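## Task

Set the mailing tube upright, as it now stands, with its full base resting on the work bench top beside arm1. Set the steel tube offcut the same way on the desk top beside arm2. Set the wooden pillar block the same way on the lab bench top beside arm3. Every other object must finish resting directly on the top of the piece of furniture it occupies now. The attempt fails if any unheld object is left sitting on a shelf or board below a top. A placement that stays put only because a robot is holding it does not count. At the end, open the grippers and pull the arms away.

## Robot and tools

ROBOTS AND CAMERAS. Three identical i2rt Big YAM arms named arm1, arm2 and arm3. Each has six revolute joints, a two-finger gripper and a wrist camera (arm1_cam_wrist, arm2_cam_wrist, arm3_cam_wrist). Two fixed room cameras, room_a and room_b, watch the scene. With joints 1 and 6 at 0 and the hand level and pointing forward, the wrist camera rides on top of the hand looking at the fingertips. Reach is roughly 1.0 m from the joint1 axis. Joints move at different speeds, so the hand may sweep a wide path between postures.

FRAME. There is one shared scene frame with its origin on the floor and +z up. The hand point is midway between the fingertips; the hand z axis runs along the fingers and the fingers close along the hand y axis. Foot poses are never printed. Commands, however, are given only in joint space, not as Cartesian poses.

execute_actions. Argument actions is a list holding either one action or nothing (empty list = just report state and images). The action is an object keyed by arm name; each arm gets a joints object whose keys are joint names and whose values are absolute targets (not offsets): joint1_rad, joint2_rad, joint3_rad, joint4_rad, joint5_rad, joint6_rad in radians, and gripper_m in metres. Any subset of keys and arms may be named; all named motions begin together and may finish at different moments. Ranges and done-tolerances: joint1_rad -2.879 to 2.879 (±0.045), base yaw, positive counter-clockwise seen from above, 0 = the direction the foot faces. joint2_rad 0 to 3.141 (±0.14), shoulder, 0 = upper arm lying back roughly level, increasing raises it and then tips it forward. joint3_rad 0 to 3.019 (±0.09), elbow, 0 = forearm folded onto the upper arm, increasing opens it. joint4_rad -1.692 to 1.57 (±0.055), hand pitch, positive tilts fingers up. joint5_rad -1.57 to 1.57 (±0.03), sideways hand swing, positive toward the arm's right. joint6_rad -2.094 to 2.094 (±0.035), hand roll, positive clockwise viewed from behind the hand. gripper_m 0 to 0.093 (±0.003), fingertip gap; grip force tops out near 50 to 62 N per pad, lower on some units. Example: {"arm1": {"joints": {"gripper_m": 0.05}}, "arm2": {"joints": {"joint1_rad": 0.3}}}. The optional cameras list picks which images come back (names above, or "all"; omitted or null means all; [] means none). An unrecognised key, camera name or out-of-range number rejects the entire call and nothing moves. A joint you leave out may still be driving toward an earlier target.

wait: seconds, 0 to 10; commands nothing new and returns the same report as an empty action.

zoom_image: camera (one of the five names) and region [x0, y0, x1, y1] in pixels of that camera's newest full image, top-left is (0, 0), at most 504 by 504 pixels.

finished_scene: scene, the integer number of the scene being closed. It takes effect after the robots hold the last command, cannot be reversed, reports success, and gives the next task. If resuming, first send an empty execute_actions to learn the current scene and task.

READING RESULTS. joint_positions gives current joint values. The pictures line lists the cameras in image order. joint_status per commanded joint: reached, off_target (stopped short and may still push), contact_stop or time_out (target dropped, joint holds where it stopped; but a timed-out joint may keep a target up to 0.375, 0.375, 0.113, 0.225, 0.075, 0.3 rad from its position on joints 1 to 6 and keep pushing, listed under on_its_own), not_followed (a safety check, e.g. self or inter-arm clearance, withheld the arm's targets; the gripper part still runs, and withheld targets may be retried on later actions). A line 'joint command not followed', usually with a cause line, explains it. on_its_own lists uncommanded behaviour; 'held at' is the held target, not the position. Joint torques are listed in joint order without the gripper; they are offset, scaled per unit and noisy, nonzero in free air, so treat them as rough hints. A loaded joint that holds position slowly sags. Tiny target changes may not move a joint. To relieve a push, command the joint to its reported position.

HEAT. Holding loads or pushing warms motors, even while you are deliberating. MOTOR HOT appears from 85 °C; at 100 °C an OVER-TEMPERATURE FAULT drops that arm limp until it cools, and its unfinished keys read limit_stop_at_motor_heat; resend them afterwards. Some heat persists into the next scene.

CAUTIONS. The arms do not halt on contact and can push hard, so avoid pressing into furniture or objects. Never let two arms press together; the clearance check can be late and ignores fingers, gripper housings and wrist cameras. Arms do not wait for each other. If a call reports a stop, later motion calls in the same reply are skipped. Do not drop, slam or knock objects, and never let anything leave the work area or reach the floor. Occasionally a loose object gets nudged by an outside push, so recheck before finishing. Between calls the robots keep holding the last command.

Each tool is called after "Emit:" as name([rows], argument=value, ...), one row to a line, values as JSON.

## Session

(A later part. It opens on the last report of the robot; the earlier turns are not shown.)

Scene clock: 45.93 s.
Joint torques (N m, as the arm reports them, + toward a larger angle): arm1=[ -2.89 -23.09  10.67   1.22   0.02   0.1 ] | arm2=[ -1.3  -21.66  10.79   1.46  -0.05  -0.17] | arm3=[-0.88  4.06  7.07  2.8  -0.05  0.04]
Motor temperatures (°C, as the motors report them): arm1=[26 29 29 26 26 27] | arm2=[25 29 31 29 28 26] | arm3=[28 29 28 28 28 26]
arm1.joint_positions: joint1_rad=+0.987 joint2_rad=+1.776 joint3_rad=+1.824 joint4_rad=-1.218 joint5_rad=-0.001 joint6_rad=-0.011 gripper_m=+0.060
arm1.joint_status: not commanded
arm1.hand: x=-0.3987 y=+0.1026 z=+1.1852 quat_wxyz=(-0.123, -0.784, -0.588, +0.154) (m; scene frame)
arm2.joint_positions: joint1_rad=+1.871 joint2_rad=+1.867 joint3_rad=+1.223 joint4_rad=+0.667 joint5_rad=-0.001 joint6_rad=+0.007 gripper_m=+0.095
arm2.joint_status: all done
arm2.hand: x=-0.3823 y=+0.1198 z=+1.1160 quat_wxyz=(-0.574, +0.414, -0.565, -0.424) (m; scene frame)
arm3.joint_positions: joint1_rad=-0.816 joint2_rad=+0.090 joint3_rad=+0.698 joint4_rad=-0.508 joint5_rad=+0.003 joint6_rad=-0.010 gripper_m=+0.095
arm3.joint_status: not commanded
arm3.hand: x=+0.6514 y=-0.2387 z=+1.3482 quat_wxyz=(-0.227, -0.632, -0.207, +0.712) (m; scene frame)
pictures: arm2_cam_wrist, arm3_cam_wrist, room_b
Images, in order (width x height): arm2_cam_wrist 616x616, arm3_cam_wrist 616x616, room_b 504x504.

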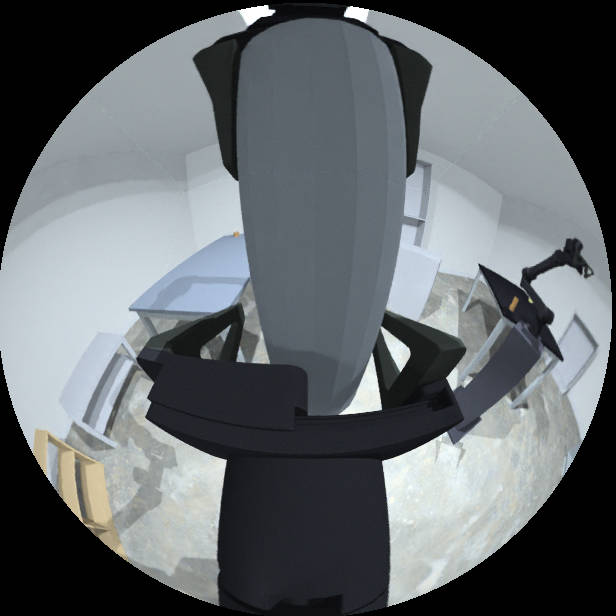

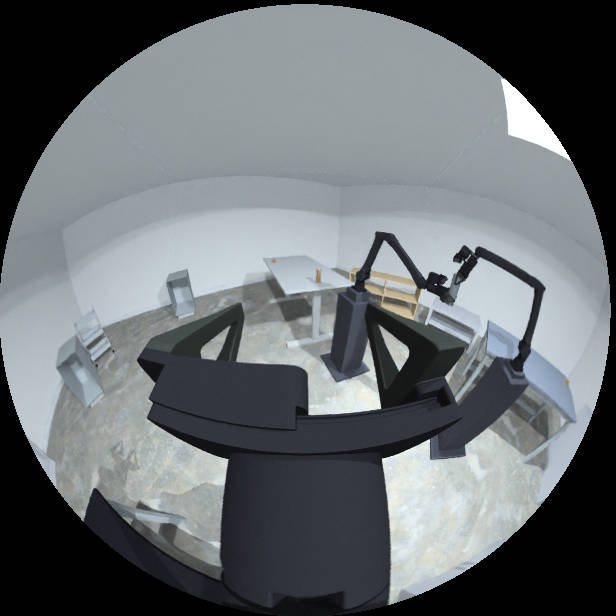

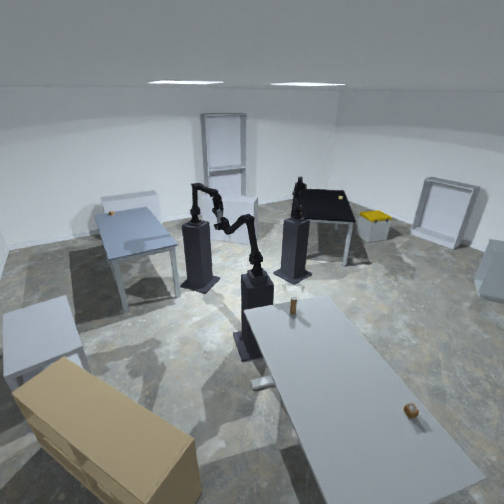

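Emit:
execute_actions([
  {"arm2":{"joints":{"joint1_rad":1.85,"joint2_rad":1.81,"joint4_rad":0.60}}},
], cameras=["arm2_cam_wrist","arm3_cam_wrist"])

Emit:
zoom_image(camera="arm3_cam_wrist", region=[390, 220, 510, 320])

Scene clock: 49.00 s.
Joint torques (N m, as the arm reports them, + toward a larger angle): arm1=[ -2.14 -22.79  10.5    1.33   0.03   0.07] | arm2=[ -0.94 -22.89  11.13   1.33  -0.08  -0.14] | arm3=[-0.87  4.05  7.08  2.82 -0.05  0.04]
Motor temperatures (°C, as the motors report them): arm1=[26 29 29 26 26 27] | arm2=[25 29 31 29 28 26] | arm3=[28 29 28 28 28 26]
arm1.joint_positions: joint1_rad=+0.987 joint2_rad=+1.776 joint3_rad=+1.824 joint4_rad=-1.218 joint5_rad=-0.001 joint6_rad=-0.011 gripper_m=+0.060
arm1.joint_status: not commanded
arm1.hand: x=-0.3987 y=+0.1026 z=+1.1852 quat_wxyz=(-0.123, -0.784, -0.588, +0.154) (m; scene frame)
arm2.joint_positions: joint1_rad=+1.862 joint2_rad=+1.822 joint3_rad=+1.223 joint4_rad=+0.622 joint5_rad=-0.001 joint6_rad=+0.007 gripper_m=+0.095
arm2.joint_status: all done
arm2.hand: x=-0.3780 y=+0.1128 z=+1.1373 quat_wxyz=(-0.575, +0.412, -0.567, -0.422) (m; scene frame)
arm3.joint_positions: joint1_rad=-0.816 joint2_rad=+0.090 joint3_rad=+0.698 joint4_rad=-0.508 joint5_rad=+0.003 joint6_rad=-0.010 gripper_m=+0.095
arm3.joint_status: not commanded
arm3.hand: x=+0.6514 y=-0.2387 z=+1.3482 quat_wxyz=(-0.227, -0.632, -0.207, +0.712) (m; scene frame)
pictures: arm2_cam_wrist, arm3_cam_wrist
Images, in order (width x height): arm2_cam_wrist 616x616, arm3_cam_wrist 616x616.

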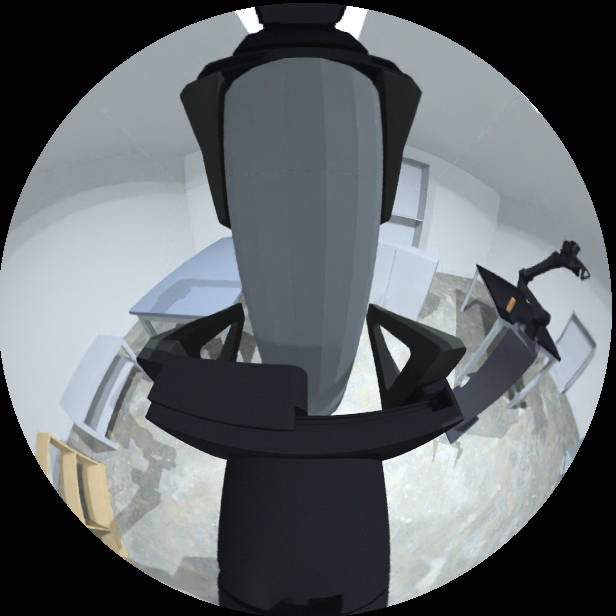

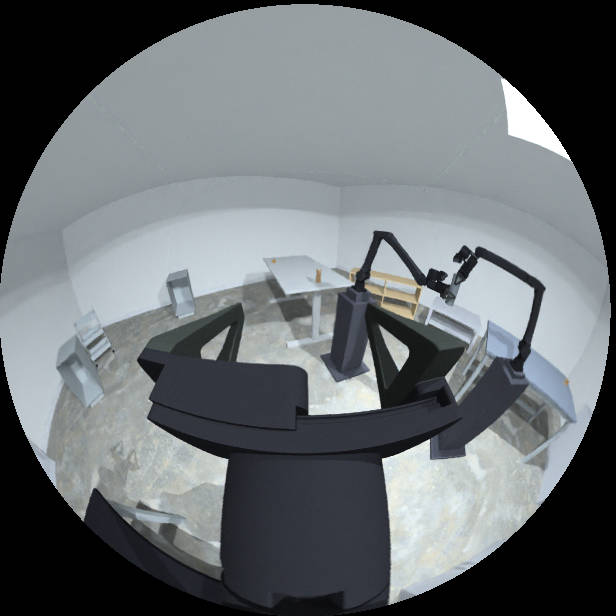

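Region (390, 220, 510, 320) of arm3_cam_wrist's 616x616 image, scaled by 4.200, with more detail than that image has.

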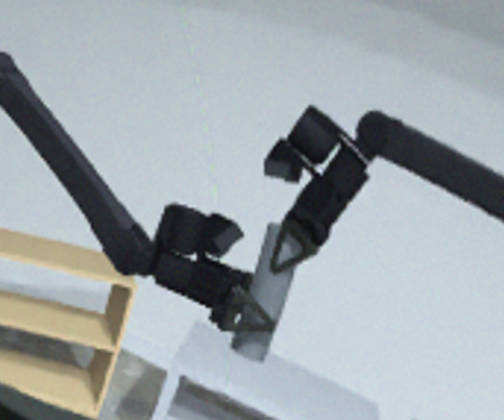

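Emit:
execute_actions([
  {"arm2":{"joints":{"gripper_m":0.0}}},
], cameras=[])

Emit:
execute_actions([
  {"arm1":{"joints":{"gripper_m":0.093}}},
], cameras=[])

Emit:
execute_actions([
  {"arm1":{"joints":{"joint2_rad":1.35}}},
], cameras=["arm2_cam_wrist","arm3_cam_wrist"])

Scene clock: 52.00 s.
Joint torques (N m, as the arm reports them, + toward a larger angle): arm1=[ -2.68 -23.78  10.67   1.32  -0.09   0.13] | arm2=[ -1.22 -23.17  11.02   1.26  -0.15  -0.05] | arm3=[-0.88  3.97  7.08  2.83 -0.06  0.04]
Motor temperatures (°C, as the motors report them): arm1=[26 29 29 26 26 27] | arm2=[25 29 31 29 28 26] | arm3=[28 29 28 28 28 26]
arm1.joint_positions: joint1_rad=+0.987 joint2_rad=+1.776 joint3_rad=+1.824 joint4_rad=-1.218 joint5_rad=+0.003 joint6_rad=-0.013 gripper_m=+0.060
arm1.joint_status: not commanded
arm1.hand: x=-0.3993 y=+0.1028 z=+1.1852 quat_wxyz=(-0.122, -0.784, -0.589, +0.156) (m; scene frame)
arm2.joint_positions: joint1_rad=+1.862 joint2_rad=+1.822 joint3_rad=+1.223 joint4_rad=+0.621 joint5_rad=+0.001 joint6_rad=-0.005 gripper_m=+0.059
arm2.joint_status: gripper_m off_target (ended at +0.059, target +0.000)
arm2.hand: x=-0.3774 y=+0.1126 z=+1.1371 quat_wxyz=(-0.578, +0.414, -0.566, -0.417) (m; scene frame)
arm3.joint_positions: joint1_rad=-0.816 joint2_rad=+0.090 joint3_rad=+0.698 joint4_rad=-0.508 joint5_rad=+0.003 joint6_rad=-0.010 gripper_m=+0.095
arm3.joint_status: not commanded
arm3.hand: x=+0.6514 y=-0.2387 z=+1.3482 quat_wxyz=(-0.227, -0.632, -0.207, +0.712) (m; scene frame)
pictures: none
No camera images: the call's "cameras" was empty. Leave "cameras" out to get every camera's image.

Scene clock: 52.93 s.
Joint torques (N m, as the arm reports them, + toward a larger angle): arm1=[ -2.54 -18.49  10.76   1.38  -0.09   0.13] | arm2=[ -1.25 -23.21  10.98   2.1   -0.15  -0.03] | arm3=[-0.93  3.98  7.09  2.83 -0.05  0.04]
Motor temperatures (°C, as the motors report them): arm1=[26 29 29 26 26 27] | arm2=[25 29 31 29 28 26] | arm3=[28 29 28 28 28 26]
arm1.joint_positions: joint1_rad=+0.987 joint2_rad=+1.727 joint3_rad=+1.824 joint4_rad=-1.218 joint5_rad=+0.003 joint6_rad=-0.013 gripper_m=+0.093
arm1.joint_status: all done
arm1.hand: x=-0.3974 y=+0.1105 z=+1.2156 quat_wxyz=(-0.136, -0.780, -0.585, +0.175) (m; scene frame)
arm2.joint_positions: joint1_rad=+1.862 joint2_rad=+1.823 joint3_rad=+1.223 joint4_rad=+0.599 joint5_rad=+0.001 joint6_rad=-0.005 gripper_m=+0.059
arm2.joint_status: not commanded
arm2.hand: x=-0.3774 y=+0.1127 z=+1.1314 quat_wxyz=(-0.572, +0.419, -0.572, -0.413) (m; scene frame)
arm3.joint_positions: joint1_rad=-0.816 joint2_rad=+0.090 joint3_rad=+0.698 joint4_rad=-0.508 joint5_rad=+0.003 joint6_rad=-0.010 gripper_m=+0.095
arm3.joint_status: not commanded
arm3.hand: x=+0.6514 y=-0.2387 z=+1.3482 quat_wxyz=(-0.227, -0.632, -0.207, +0.712) (m; scene frame)
pictures: none
No camera images: the call's "cameras" was empty. Leave "cameras" out to get every camera's image.

Scene clock: 54.73 s.
Joint torques (N m, as the arm reports them, + toward a larger angle): arm1=[ -2.11 -12.38   8.56   1.87  -0.03   0.11] | arm2=[ -1.33 -22.77  10.97   2.28  -0.13  -0.02] | arm3=[-0.92  4.07  7.09  2.85 -0.06  0.04]
Motor temperatures (°C, as the motors report them): arm1=[26 29 29 26 26 27] | arm2=[25 29 32 29 28 26] | arm3=[28 29 28 28 29 26]
arm1.joint_positions: joint1_rad=+0.987 joint2_rad=+1.361 joint3_rad=+1.849 joint4_rad=-1.218 joint5_rad=+0.003 joint6_rad=-0.013 gripper_m=+0.093
arm1.joint_status: all done
arm1.hand: x=-0.3708 y=+0.2112 z=+1.4367 quat_wxyz=(-0.246, -0.732, -0.547, +0.324) (m; scene frame)
arm2.joint_positions: joint1_rad=+1.862 joint2_rad=+1.823 joint3_rad=+1.223 joint4_rad=+0.599 joint5_rad=+0.001 joint6_rad=-0.005 gripper_m=+0.059
arm2.joint_status: not commanded
arm2.hand: x=-0.3774 y=+0.1127 z=+1.1314 quat_wxyz=(-0.572, +0.419, -0.572, -0.413) (m; scene frame)
arm3.joint_positions: joint1_rad=-0.816 joint2_rad=+0.090 joint3_rad=+0.698 joint4_rad=-0.508 joint5_rad=+0.003 joint6_rad=-0.010 gripper_m=+0.095
arm3.joint_status: not commanded
arm3.hand: x=+0.6514 y=-0.2387 z=+1.3482 quat_wxyz=(-0.227, -0.632, -0.207, +0.712) (m; scene frame)
pictures: arm2_cam_wrist, arm3_cam_wrist
Images, in order (width x height): arm2_cam_wrist 616x616, arm3_cam_wrist 616x616.

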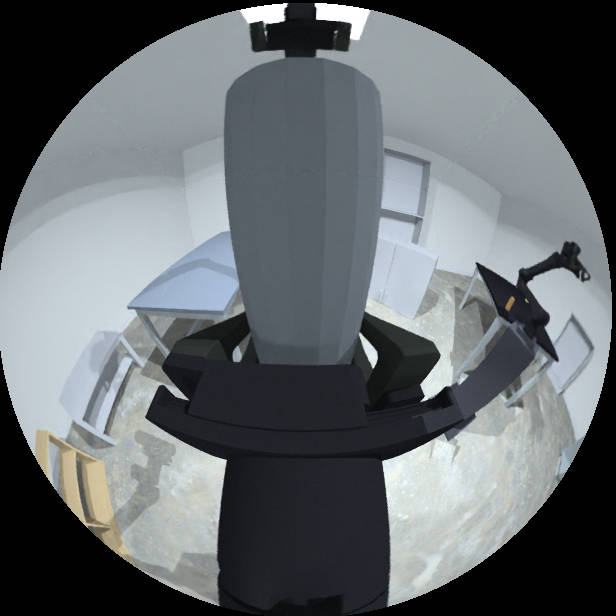

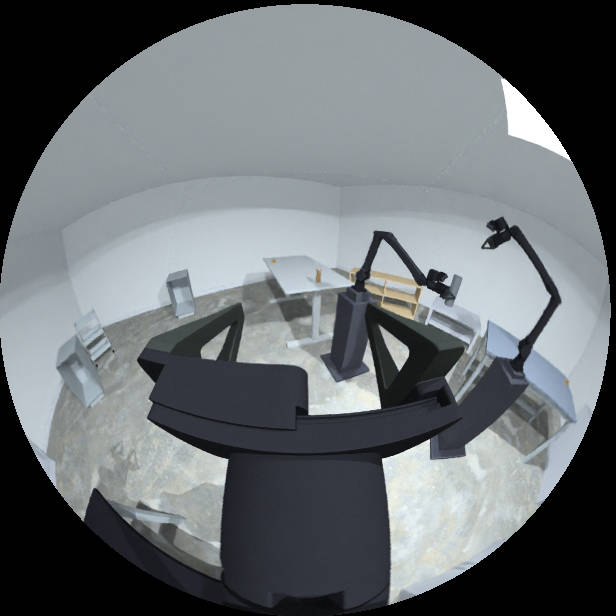

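Emit:
execute_actions([
  {"arm2":{"joints":{"joint1_rad":-0.9,"joint2_rad":2.24,"joint3_rad":1.19,"joint4_rad":1.12}}},
], cameras=["arm2_cam_wrist","arm3_cam_wrist","room_b"])

Emit:
zoom_image(camera="arm3_cam_wrist", region=[250, 220, 390, 320])

Scene clock: 61.27 s.
Joint torques (N m, as the arm reports them, + toward a larger angle): arm1=[ -2.6  -11.97   8.31   1.68  -0.09   0.11] | arm2=[  0.85 -28.15   5.53   4.3   -0.18  -0.05] | arm3=[-0.91  4.05  7.09  2.81 -0.05  0.04]
Motor temperatures (°C, as the motors report them): arm1=[26 28 29 26 26 27] | arm2=[25 30 31 30 28 26] | arm3=[28 29 28 28 29 26]
arm1.joint_positions: joint1_rad=+0.987 joint2_rad=+1.361 joint3_rad=+1.849 joint4_rad=-1.218 joint5_rad=+0.003 joint6_rad=-0.013 gripper_m=+0.093
arm1.joint_status: not commanded
arm1.hand: x=-0.3708 y=+0.2112 z=+1.4367 quat_wxyz=(-0.246, -0.732, -0.547, +0.324) (m; scene frame)
arm2.joint_positions: joint1_rad=-0.911 joint2_rad=+2.288 joint3_rad=+1.186 joint4_rad=+1.063 joint5_rad=+0.002 joint6_rad=-0.002 gripper_m=+0.059
arm2.joint_status: joint4_rad time_out (moved +0.464 of +0.521); the others done
arm2.on_its_own: joint4_rad reads +1.063 and still pushes toward +1.120 since a time_out
arm2.hand: x=-0.5649 y=-1.3349 z=+0.8949 quat_wxyz=(-0.504, -0.494, -0.523, +0.478) (m; scene frame)
arm3.joint_positions: joint1_rad=-0.816 joint2_rad=+0.090 joint3_rad=+0.698 joint4_rad=-0.508 joint5_rad=+0.003 joint6_rad=-0.010 gripper_m=+0.095
arm3.joint_status: not commanded
arm3.hand: x=+0.6514 y=-0.2387 z=+1.3482 quat_wxyz=(-0.227, -0.632, -0.207, +0.712) (m; scene frame)
pictures: arm2_cam_wrist, arm3_cam_wrist, room_b
Images, in order (width x height): arm2_cam_wrist 616x616, arm3_cam_wrist 616x616, room_b 504x504.

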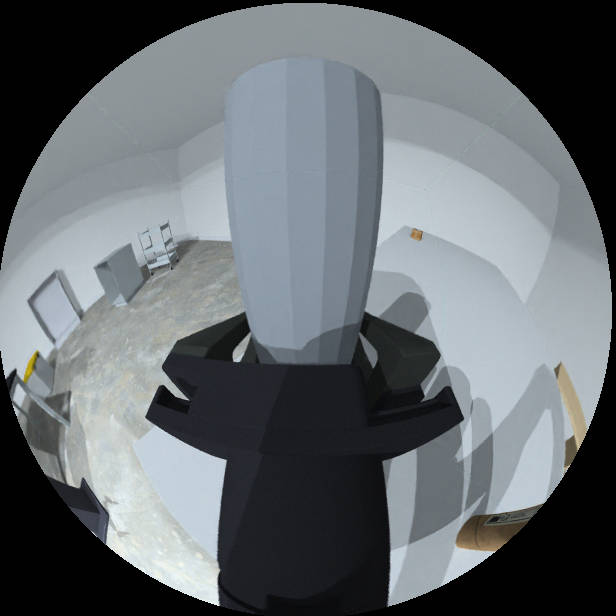

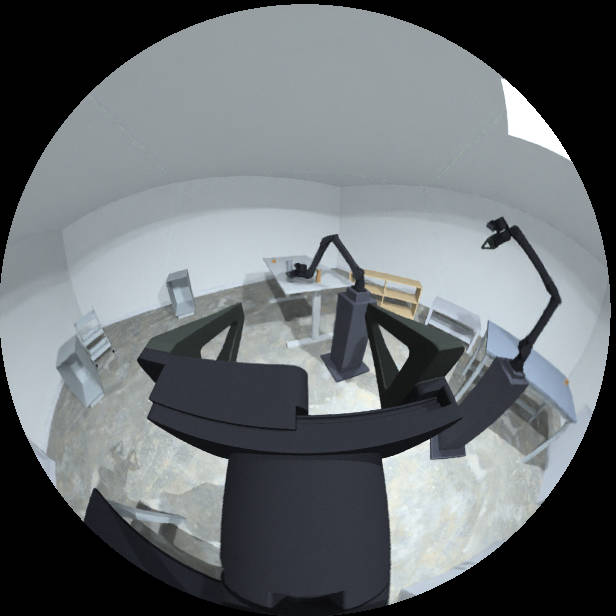

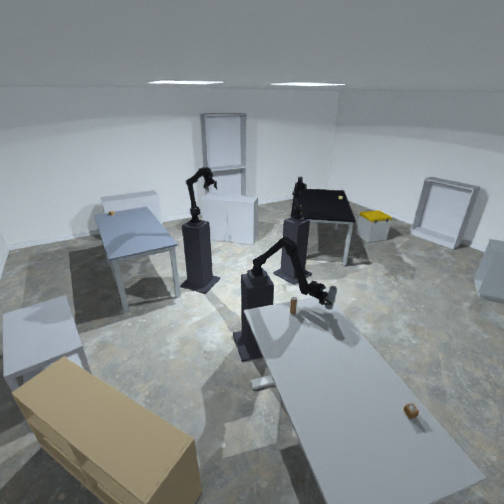

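Region (250, 220, 390, 320) of arm3_cam_wrist's 616x616 image, scaled by 3.600, with more detail than that image has; it fills the top 360 rows of this view, and the rest is white.

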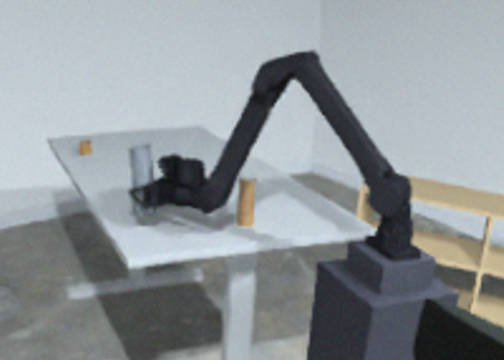

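Emit:
execute_actions([
  {"arm2":{"joints":{"joint1_rad":-1.01,"joint2_rad":2.46,"joint3_rad":1.50}},"arm1":{"joints":{"joint2_rad":1.5,"joint3_rad":0.72,"joint4_rad":0.82}}},
], cameras=["arm2_cam_wrist","arm3_cam_wrist","room_b"])

Emit:
zoom_image(camera="arm3_cam_wrist", region=[250, 230, 350, 310])

Emit:
zoom_image(camera="room_b", region=[270, 260, 370, 340])

Scene clock: 66.03 s.
Joint torques (N m, as the arm reports them, + toward a larger angle): arm1=[ -2.47 -13.36   6.73   2.61  -0.07   0.08] | arm2=[  0.92 -27.85  10.32   4.16  -0.21  -0.06] | arm3=[-0.9   4.07  7.08  2.82 -0.05  0.05]
Motor temperatures (°C, as the motors report them): arm1=[26 28 29 26 26 27] | arm2=[25 30 31 30 28 26] | arm3=[28 29 28 28 29 26]
arm1.joint_positions: joint1_rad=+0.987 joint2_rad=+1.511 joint3_rad=+0.717 joint4_rad=+0.795 joint5_rad=+0.003 joint6_rad=-0.013 gripper_m=+0.093
arm1.joint_status: all done
arm1.hand: x=-0.3807 y=+0.1623 z=+1.1465 quat_wxyz=(-0.422, -0.569, -0.421, +0.567) (m; scene frame)
arm2.joint_positions: joint1_rad=-1.021 joint2_rad=+2.473 joint3_rad=+1.433 joint4_rad=+1.069 joint5_rad=+0.002 joint6_rad=-0.002 gripper_m=+0.059
arm2.joint_status: all done
arm2.hand: x=-0.6496 y=-1.3954 z=+0.8647 quat_wxyz=(-0.494, -0.504, -0.478, +0.523) (m; scene frame)
arm3.joint_positions: joint1_rad=-0.816 joint2_rad=+0.090 joint3_rad=+0.698 joint4_rad=-0.508 joint5_rad=+0.003 joint6_rad=-0.010 gripper_m=+0.095
arm3.joint_status: not commanded
arm3.hand: x=+0.6514 y=-0.2387 z=+1.3482 quat_wxyz=(-0.227, -0.632, -0.207, +0.712) (m; scene frame)
pictures: arm2_cam_wrist, arm3_cam_wrist, room_b
Images, in order (width x height): arm2_cam_wrist 616x616, arm3_cam_wrist 616x616, room_b 504x504.

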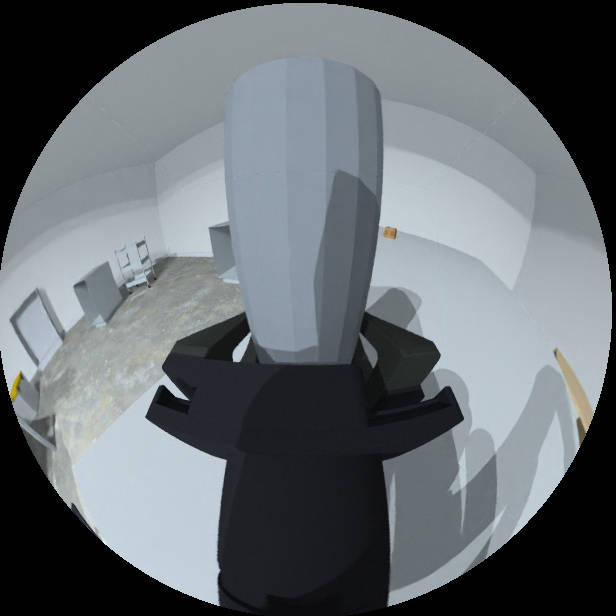

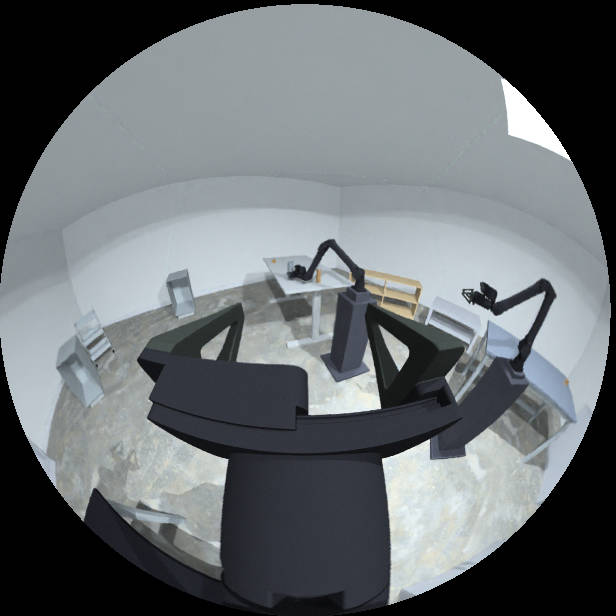

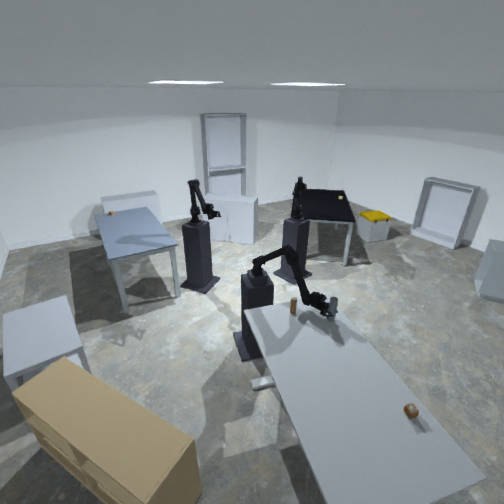

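Region (250, 230, 350, 310) of arm3_cam_wrist's 616x616 image, scaled by 5.040, with more detail than that image has; it fills the top 403 rows of this view, and the rest is white.

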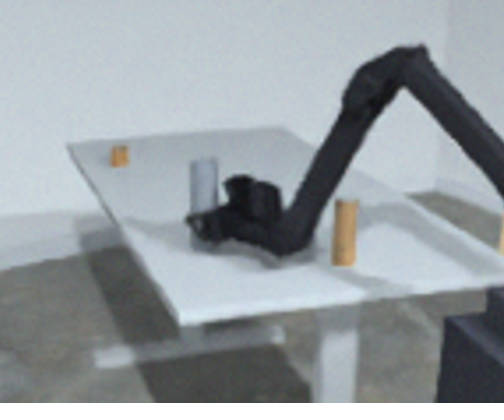

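Region (270, 260, 370, 340) of room_b's 504x504 image, scaled by 5.040, with more detail than that image has; it fills the top 403 rows of this view, and the rest is white.

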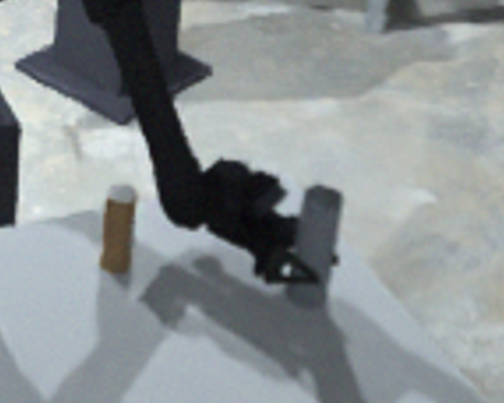

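Emit:
execute_actions([
  {"arm2":{"joints":{"joint2_rad":2.49}}},
], cameras=["room_b"])

Emit:
zoom_image(camera="room_b", region=[290, 280, 360, 336])

Scene clock: 68.33 s.
Joint torques (N m, as the arm reports them, + toward a larger angle): arm1=[ -3.5  -13.13   6.88   2.72  -0.11   0.12] | arm2=[  0.91 -25.98  10.38   4.1   -0.18  -0.07] | arm3=[-0.88  4.01  7.09  2.83 -0.05  0.04]
Motor temperatures (°C, as the motors report them): arm1=[26 28 29 26 26 27] | arm2=[25 30 31 30 28 26] | arm3=[28 29 28 28 29 26]
arm1.joint_positions: joint1_rad=+0.987 joint2_rad=+1.511 joint3_rad=+0.717 joint4_rad=+0.795 joint5_rad=+0.003 joint6_rad=-0.013 gripper_m=+0.093
arm1.joint_status: not commanded
arm1.hand: x=-0.3807 y=+0.1623 z=+1.1465 quat_wxyz=(-0.422, -0.569, -0.421, +0.567) (m; scene frame)
arm2.joint_positions: joint1_rad=-1.021 joint2_rad=+2.483 joint3_rad=+1.433 joint4_rad=+1.069 joint5_rad=+0.002 joint6_rad=-0.002 gripper_m=+0.059
arm2.joint_status: all done
arm2.hand: x=-0.6496 y=-1.3939 z=+0.8567 quat_wxyz=(-0.491, -0.507, -0.480, +0.520) (m; scene frame)
arm3.joint_positions: joint1_rad=-0.816 joint2_rad=+0.090 joint3_rad=+0.698 joint4_rad=-0.508 joint5_rad=+0.003 joint6_rad=-0.010 gripper_m=+0.095
arm3.joint_status: not commanded
arm3.hand: x=+0.6514 y=-0.2387 z=+1.3482 quat_wxyz=(-0.227, -0.632, -0.207, +0.712) (m; scene frame)
pictures: room_b
Images, in order (width x height): room_b 504x504.

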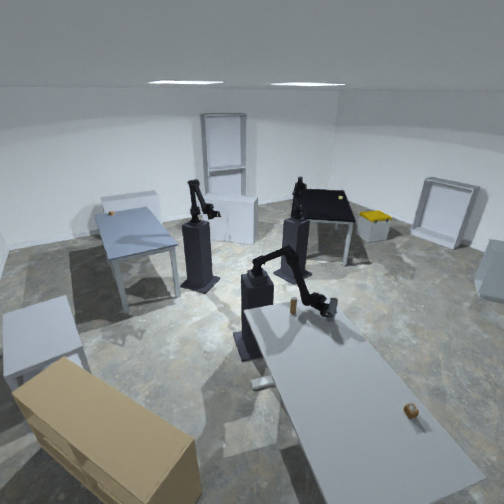

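Region (290, 280, 360, 336) of room_b's 504x504 image, scaled by 7.200, with more detail than that image has; it fills the top 403 rows of this view, and the rest is white.

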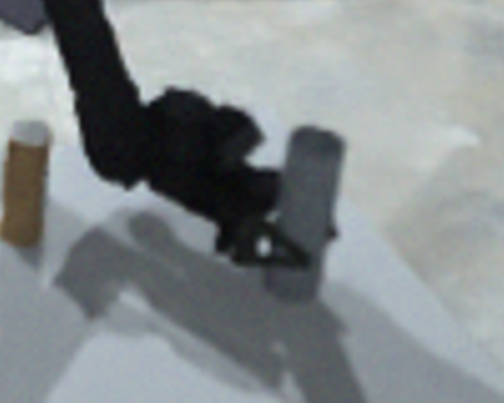

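Emit:
execute_actions([
  {"arm2":{"joints":{"joint2_rad":2.515}}},
], cameras=[])

Scene clock: 69.70 s.
Joint torques (N m, as the arm reports them, + toward a larger angle): arm1=[ -2.72 -13.05   6.89   2.59  -0.1    0.1 ] | arm2=[  1.06 -24.55   9.81   3.86  -0.18  -0.02] | arm3=[-0.93  4.03  7.1   2.84 -0.05  0.04]
Motor temperatures (°C, as the motors report them): arm1=[26 28 29 26 26 27] | arm2=[25 31 32 30 28 26] | arm3=[28 29 29 28 29 26]
arm1.joint_positions: joint1_rad=+0.987 joint2_rad=+1.511 joint3_rad=+0.717 joint4_rad=+0.795 joint5_rad=+0.003 joint6_rad=-0.013 gripper_m=+0.093
arm1.joint_status: not commanded
arm1.hand: x=-0.3807 y=+0.1623 z=+1.1465 quat_wxyz=(-0.422, -0.569, -0.421, +0.567) (m; scene frame)
arm2.joint_positions: joint1_rad=-1.021 joint2_rad=+2.490 joint3_rad=+1.440 joint4_rad=+1.074 joint5_rad=+0.002 joint6_rad=-0.002 gripper_m=+0.059
arm2.joint_status: all done
arm2.hand: x=-0.6496 y=-1.3952 z=+0.8557 quat_wxyz=(-0.493, -0.506, -0.479, +0.522) (m; scene frame)
arm3.joint_positions: joint1_rad=-0.816 joint2_rad=+0.090 joint3_rad=+0.698 joint4_rad=-0.508 joint5_rad=+0.003 joint6_rad=-0.010 gripper_m=+0.095
arm3.joint_status: not commanded
arm3.hand: x=+0.6514 y=-0.2387 z=+1.3482 quat_wxyz=(-0.227, -0.632, -0.207, +0.712) (m; scene frame)
pictures: none
No camera images: the call's "cameras" was empty. Leave "cameras" out to get every camera's image.

Emit:
execute_actions([
  {"arm2":{"joints":{"gripper_m":0.093,"joint2_rad":2.49}}},
], cameras=[])

Emit:
execute_actions([
  {"arm2":{"joints":{"joint2_rad":2.05,"joint3_rad":1.25}}},
], cameras=["room_b"])

Scene clock: 72.87 s.
Joint torques (N m, as the arm reports them, + toward a larger angle): arm1=[ -2.75 -13.32   6.84   2.76  -0.09   0.11] | arm2=[  1.05 -26.96   8.33   3.06  -0.16  -0.04] | arm3=[-0.82  4.09  7.1   2.84 -0.05  0.04]
Motor temperatures (°C, as the motors report them): arm1=[26 28 29 26 26 27] | arm2=[25 31 32 30 28 26] | arm3=[28 29 29 28 29 26]
arm1.joint_positions: joint1_rad=+0.987 joint2_rad=+1.511 joint3_rad=+0.717 joint4_rad=+0.795 joint5_rad=+0.003 joint6_rad=-0.013 gripper_m=+0.093
arm1.joint_status: not commanded
arm1.hand: x=-0.3807 y=+0.1623 z=+1.1465 quat_wxyz=(-0.422, -0.569, -0.421, +0.567) (m; scene frame)
arm2.joint_positions: joint1_rad=-1.021 joint2_rad=+2.490 joint3_rad=+1.464 joint4_rad=+1.093 joint5_rad=+0.001 joint6_rad=-0.002 gripper_m=+0.093
arm2.joint_status: all done
arm2.hand: x=-0.6500 y=-1.4024 z=+0.8711 quat_wxyz=(-0.503, -0.494, -0.468, +0.532) (m; scene frame)
arm3.joint_positions: joint1_rad=-0.816 joint2_rad=+0.090 joint3_rad=+0.698 joint4_rad=-0.508 joint5_rad=+0.003 joint6_rad=-0.010 gripper_m=+0.095
arm3.joint_status: not commanded
arm3.hand: x=+0.6514 y=-0.2387 z=+1.3482 quat_wxyz=(-0.227, -0.632, -0.207, +0.712) (m; scene frame)
pictures: none
No camera images: the call's "cameras" was empty. Leave "cameras" out to get every camera's image.

Scene clock: 74.17 s.
Joint torques (N m, as the arm reports them, + toward a larger angle): arm1=[ -2.66 -12.73   6.73   2.43  -0.11   0.06] | arm2=[  0.8  -20.05   6.63   2.34  -0.18  -0.04] | arm3=[-0.81  4.04  7.09  2.82 -0.06  0.04]
Motor temperatures (°C, as the motors report them): arm1=[26 28 29 26 26 27] | arm2=[25 31 32 30 28 26] | arm3=[28 29 29 28 29 26]
arm1.joint_positions: joint1_rad=+0.987 joint2_rad=+1.511 joint3_rad=+0.717 joint4_rad=+0.795 joint5_rad=+0.003 joint6_rad=-0.013 gripper_m=+0.093
arm1.joint_status: not commanded
arm1.hand: x=-0.3807 y=+0.1623 z=+1.1465 quat_wxyz=(-0.422, -0.569, -0.421, +0.567) (m; scene frame)
arm2.joint_positions: joint1_rad=-1.021 joint2_rad=+2.012 joint3_rad=+1.261 joint4_rad=+1.109 joint5_rad=+0.001 joint6_rad=-0.002 gripper_m=+0.093
arm2.joint_status: all done
arm2.hand: x=-0.6473 y=-1.3481 z=+1.1439 quat_wxyz=(-0.566, -0.412, -0.390, +0.598) (m; scene frame)
arm3.joint_positions: joint1_rad=-0.816 joint2_rad=+0.090 joint3_rad=+0.698 joint4_rad=-0.508 joint5_rad=+0.003 joint6_rad=-0.010 gripper_m=+0.095
arm3.joint_status: not commanded
arm3.hand: x=+0.6514 y=-0.2387 z=+1.3482 quat_wxyz=(-0.227, -0.632, -0.207, +0.712) (m; scene frame)
pictures: room_b
Images, in order (width x height): room_b 504x504.

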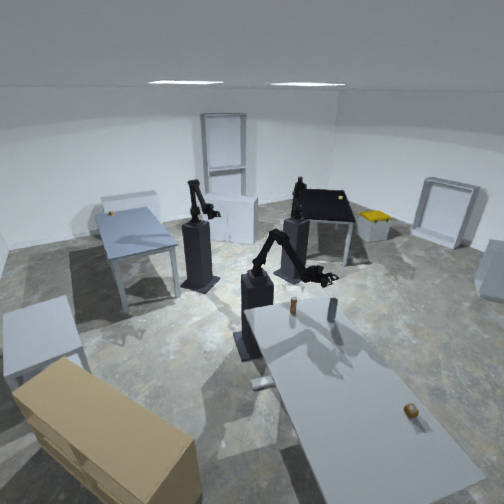

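Emit:
execute_actions([
  {"arm2":{"joints":{"joint1_rad":-1.27,"joint2_rad":1.60,"joint3_rad":1.19,"joint4_rad":-0.80}}},
], cameras=["arm2_cam_wrist","arm3_cam_wrist"])

Emit:
zoom_image(camera="arm3_cam_wrist", region=[270, 220, 370, 300])

Scene clock: 77.63 s.
Joint torques (N m, as the arm reports them, + toward a larger angle): arm1=[ -2.5  -13.21   6.86   2.81  -0.12   0.13] | arm2=[  0.51 -15.92   8.59   0.42  -0.17  -0.05] | arm3=[-0.89  4.1   7.1   2.82 -0.05  0.05]
Motor temperatures (°C, as the motors report them): arm1=[26 28 29 26 26 27] | arm2=[25 31 31 30 28 26] | arm3=[28 29 29 28 29 26]
arm1.joint_positions: joint1_rad=+0.987 joint2_rad=+1.511 joint3_rad=+0.717 joint4_rad=+0.795 joint5_rad=+0.003 joint6_rad=-0.013 gripper_m=+0.093
arm1.joint_status: not commanded
arm1.hand: x=-0.3807 y=+0.1623 z=+1.1465 quat_wxyz=(-0.422, -0.569, -0.421, +0.567) (m; scene frame)
arm2.joint_positions: joint1_rad=-1.276 joint2_rad=+1.584 joint3_rad=+1.188 joint4_rad=-0.781 joint5_rad=+0.002 joint6_rad=-0.002 gripper_m=+0.093
arm2.joint_status: all done
arm2.hand: x=-0.7710 y=-1.1111 z=+1.0073 quat_wxyz=(-0.117, -0.791, -0.579, +0.160) (m; scene frame)
arm3.joint_positions: joint1_rad=-0.816 joint2_rad=+0.090 joint3_rad=+0.698 joint4_rad=-0.508 joint5_rad=+0.003 joint6_rad=-0.010 gripper_m=+0.095
arm3.joint_status: not commanded
arm3.hand: x=+0.6514 y=-0.2387 z=+1.3482 quat_wxyz=(-0.227, -0.632, -0.207, +0.712) (m; scene frame)
pictures: arm2_cam_wrist, arm3_cam_wrist
Images, in order (width x height): arm2_cam_wrist 616x616, arm3_cam_wrist 616x616.

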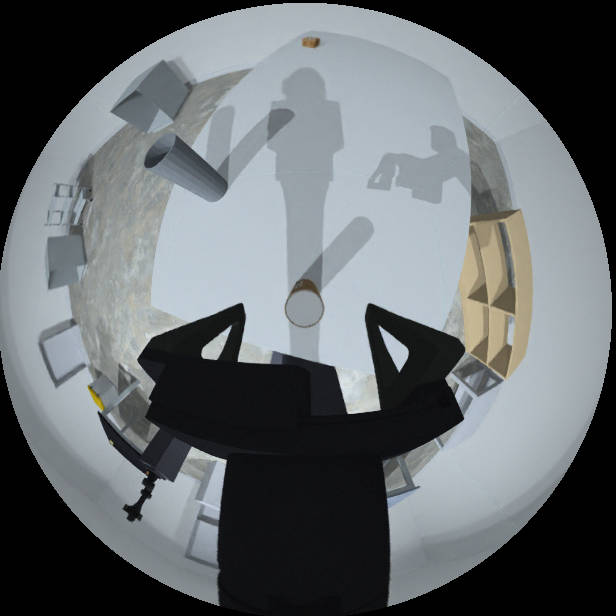

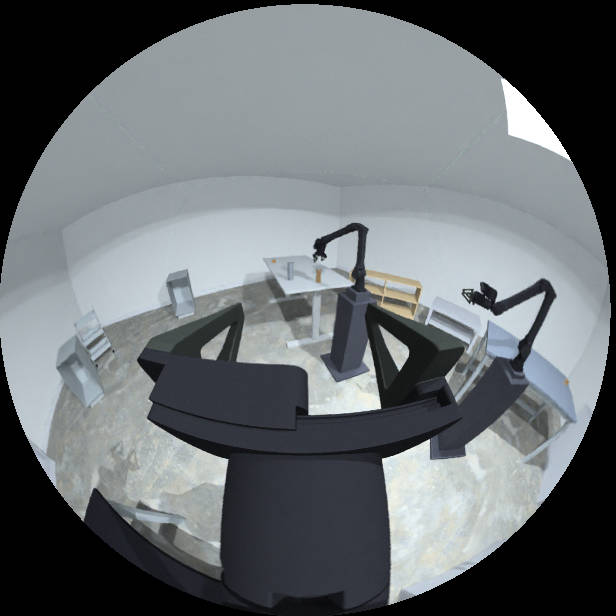

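Region (270, 220, 370, 300) of arm3_cam_wrist's 616x616 image, scaled by 5.040, with more detail than that image has; it fills the top 403 rows of this view, and the rest is white.

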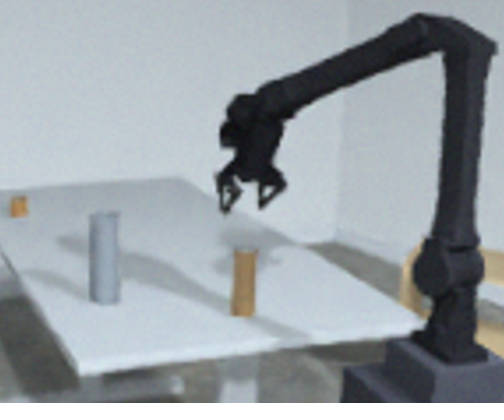

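Emit:
execute_actions([
  {"arm2":{"joints":{"joint2_rad":1.73,"joint3_rad":1.02,"joint4_rad":-0.44}}},
], cameras=["arm2_cam_wrist","arm3_cam_wrist"])

Emit:
zoom_image(camera="arm3_cam_wrist", region=[280, 240, 350, 300])

Scene clock: 81.27 s.
Joint torques (N m, as the arm reports them, + toward a larger angle): arm1=[ -3.23 -13.47   6.77   2.49  -0.08   0.17] | arm2=[  0.75 -18.15   7.47   2.11  -0.17  -0.06] | arm3=[-0.88  4.05  7.09  2.83 -0.05  0.04]
Motor temperatures (°C, as the motors report them): arm1=[26 28 29 26 26 27] | arm2=[25 30 31 30 28 26] | arm3=[28 29 29 28 29 26]
arm1.joint_positions: joint1_rad=+0.987 joint2_rad=+1.511 joint3_rad=+0.717 joint4_rad=+0.795 joint5_rad=+0.003 joint6_rad=-0.013 gripper_m=+0.093
arm1.joint_status: not commanded
arm1.hand: x=-0.3807 y=+0.1623 z=+1.1465 quat_wxyz=(-0.422, -0.569, -0.421, +0.567) (m; scene frame)
arm2.joint_positions: joint1_rad=-1.276 joint2_rad=+1.735 joint3_rad=+1.015 joint4_rad=-0.463 joint5_rad=+0.002 joint6_rad=-0.002 gripper_m=+0.093
arm2.joint_status: all done
arm2.hand: x=-0.7677 y=-1.1015 z=+0.8866 quat_wxyz=(-0.115, -0.791, -0.579, +0.157) (m; scene frame)
arm3.joint_positions: joint1_rad=-0.816 joint2_rad=+0.090 joint3_rad=+0.698 joint4_rad=-0.508 joint5_rad=+0.003 joint6_rad=-0.010 gripper_m=+0.095
arm3.joint_status: not commanded
arm3.hand: x=+0.6514 y=-0.2387 z=+1.3482 quat_wxyz=(-0.227, -0.632, -0.207, +0.712) (m; scene frame)
pictures: arm2_cam_wrist, arm3_cam_wrist
Images, in order (width x height): arm2_cam_wrist 616x616, arm3_cam_wrist 616x616.

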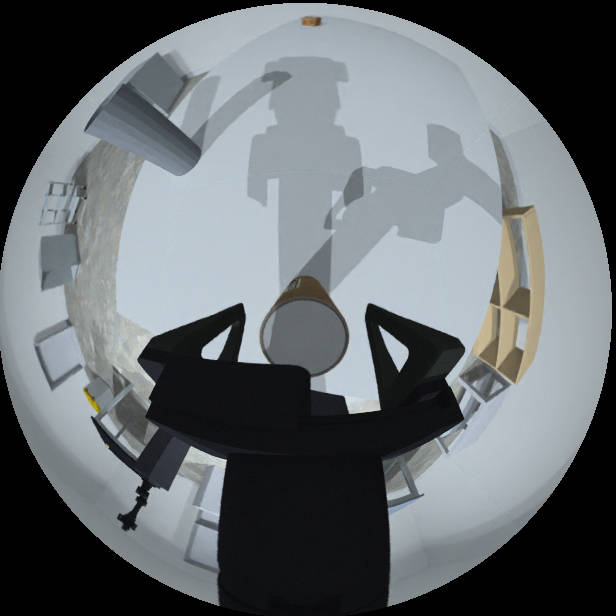

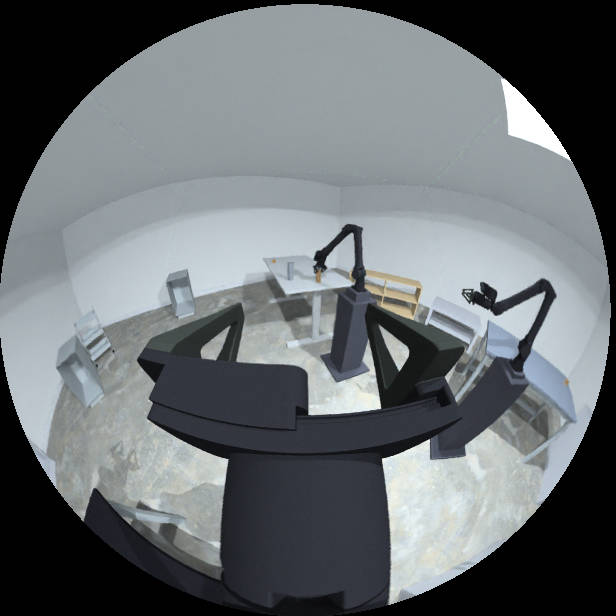

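Region (280, 240, 350, 300) of arm3_cam_wrist's 616x616 image, scaled by 7.200, with more detail than that image has; it fills the top 432 rows of this view, and the rest is white.

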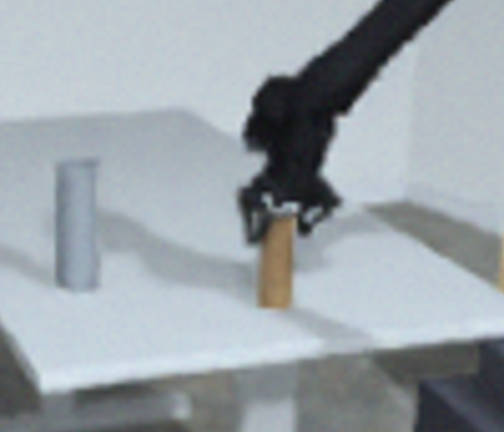

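Emit:
execute_actions([
  {"arm2":{"joints":{"gripper_m":0.0}}},
], cameras=[])

Emit:
execute_actions([
  {"arm2":{"joints":{"joint2_rad":1.60,"joint3_rad":1.21,"joint4_rad":-0.80}}},
], cameras=[])

Emit:
execute_actions([
  {"arm2":{"joints":{"joint1_rad":1.868,"joint2_rad":1.75,"joint3_rad":1.99,"joint4_rad":-1.41}}},
], cameras=["arm1_cam_wrist","arm3_cam_wrist"])

Emit:
zoom_image(camera="arm3_cam_wrist", region=[390, 220, 510, 320])

Scene clock: 84.37 s.
Joint torques (N m, as the arm reports them, + toward a larger angle): arm1=[ -2.63 -13.27   6.84   2.67  -0.11   0.12] | arm2=[  0.66 -18.64   7.37   1.99  -0.15  -0.07] | arm3=[-0.86  4.02  7.08  2.83 -0.05  0.04]
Motor temperatures (°C, as the motors report them): arm1=[26 28 28 26 26 27] | arm2=[25 30 31 30 28 26] | arm3=[28 29 29 28 29 26]
arm1.joint_positions: joint1_rad=+0.987 joint2_rad=+1.511 joint3_rad=+0.717 joint4_rad=+0.795 joint5_rad=+0.003 joint6_rad=-0.013 gripper_m=+0.093
arm1.joint_status: not commanded
arm1.hand: x=-0.3807 y=+0.1623 z=+1.1465 quat_wxyz=(-0.422, -0.569, -0.421, +0.567) (m; scene frame)
arm2.joint_positions: joint1_rad=-1.276 joint2_rad=+1.735 joint3_rad=+1.015 joint4_rad=-0.463 joint5_rad=+0.001 joint6_rad=-0.002 gripper_m=+0.046
arm2.joint_status: gripper_m off_target (ended at +0.046, target +0.000)
arm2.hand: x=-0.7676 y=-1.1015 z=+0.8866 quat_wxyz=(-0.115, -0.791, -0.579, +0.157) (m; scene frame)
arm3.joint_positions: joint1_rad=-0.816 joint2_rad=+0.090 joint3_rad=+0.698 joint4_rad=-0.508 joint5_rad=+0.003 joint6_rad=-0.010 gripper_m=+0.095
arm3.joint_status: not commanded
arm3.hand: x=+0.6514 y=-0.2387 z=+1.3482 quat_wxyz=(-0.227, -0.632, -0.207, +0.712) (m; scene frame)
pictures: none
No camera images: the call's "cameras" was empty. Leave "cameras" out to get every camera's image.

Scene clock: 85.53 s.
Joint torques (N m, as the arm reports them, + toward a larger angle): arm1=[ -2.42 -13.26   7.05   2.64  -0.08   0.12] | arm2=[ -0.11 -15.46  10.25   0.39  -0.14  -0.05] | arm3=[-0.88  4.05  7.09  2.82 -0.05  0.04]
Motor temperatures (°C, as the motors report them): arm1=[26 28 28 26 26 27] | arm2=[25 30 31 30 28 26] | arm3=[28 29 29 28 29 26]
arm1.joint_positions: joint1_rad=+0.987 joint2_rad=+1.511 joint3_rad=+0.717 joint4_rad=+0.795 joint5_rad=+0.003 joint6_rad=-0.013 gripper_m=+0.093
arm1.joint_status: not commanded
arm1.hand: x=-0.3807 y=+0.1623 z=+1.1465 quat_wxyz=(-0.422, -0.569, -0.421, +0.567) (m; scene frame)
arm2.joint_positions: joint1_rad=-1.276 joint2_rad=+1.581 joint3_rad=+1.186 joint4_rad=-0.781 joint5_rad=+0.001 joint6_rad=-0.002 gripper_m=+0.046
arm2.joint_status: all done
arm2.hand: x=-0.7707 y=-1.1104 z=+1.0078 quat_wxyz=(-0.117, -0.791, -0.579, +0.160) (m; scene frame)
arm3.joint_positions: joint1_rad=-0.816 joint2_rad=+0.090 joint3_rad=+0.698 joint4_rad=-0.508 joint5_rad=+0.003 joint6_rad=-0.010 gripper_m=+0.095
arm3.joint_status: not commanded
arm3.hand: x=+0.6514 y=-0.2387 z=+1.3482 quat_wxyz=(-0.227, -0.632, -0.207, +0.712) (m; scene frame)
pictures: none
No camera images: the call's "cameras" was empty. Leave "cameras" out to get every camera's image.

Scene clock: 88.13 s.
Joint torques (N m, as the arm reports them, + toward a larger angle): arm1=[ -2.13 -12.86   6.87   2.64  -0.11   0.11] | arm2=[ -1.27 -23.04  12.73   0.41  -0.05  -0.07] | arm3=[-0.83  4.04  7.09  2.82 -0.05  0.04]
Motor temperatures (°C, as the motors report them): arm1=[26 28 28 26 26 27] | arm2=[25 30 32 29 28 26] | arm3=[28 29 29 28 29 26]
arm1.joint_positions: joint1_rad=+0.987 joint2_rad=+1.511 joint3_rad=+0.717 joint4_rad=+0.795 joint5_rad=+0.003 joint6_rad=-0.013 gripper_m=+0.093
arm1.joint_status: not commanded
arm1.hand: x=-0.3807 y=+0.1623 z=+1.1465 quat_wxyz=(-0.422, -0.569, -0.421, +0.567) (m; scene frame)
arm2.joint_positions: joint1_rad=+1.875 joint2_rad=+1.767 joint3_rad=+1.940 joint4_rad=-1.391 joint5_rad=-0.001 joint6_rad=-0.002 gripper_m=+0.046
arm2.joint_status: all done
arm2.hand: x=-0.4225 y=+0.0016 z=+1.1912 quat_wxyz=(-0.139, +0.586, -0.792, -0.102) (m; scene frame)
arm3.joint_positions: joint1_rad=-0.816 joint2_rad=+0.090 joint3_rad=+0.698 joint4_rad=-0.508 joint5_rad=+0.003 joint6_rad=-0.010 gripper_m=+0.095
arm3.joint_status: not commanded
arm3.hand: x=+0.6514 y=-0.2387 z=+1.3482 quat_wxyz=(-0.227, -0.632, -0.207, +0.712) (m; scene frame)
pictures: arm1_cam_wrist, arm3_cam_wrist
Images, in order (width x height): arm1_cam_wrist 616x616, arm3_cam_wrist 616x616.

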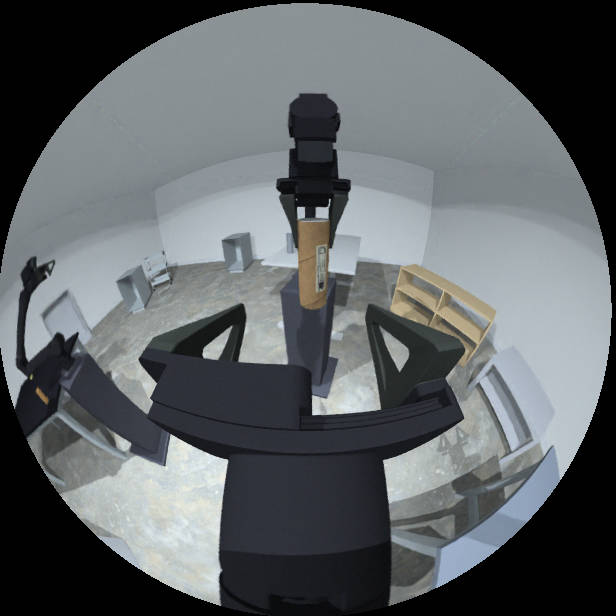

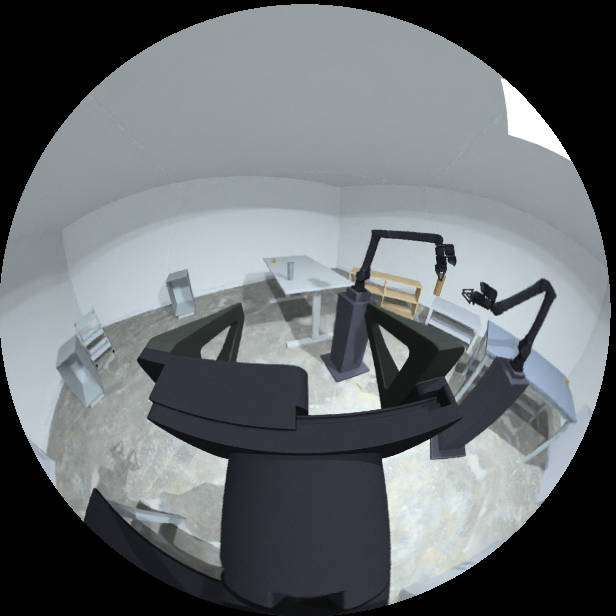

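Region (390, 220, 510, 320) of arm3_cam_wrist's 616x616 image, scaled by 4.200, with more detail than that image has.

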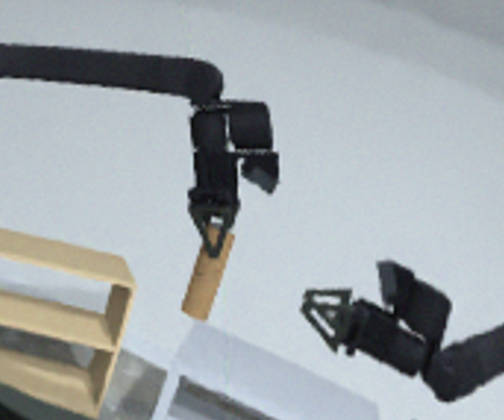

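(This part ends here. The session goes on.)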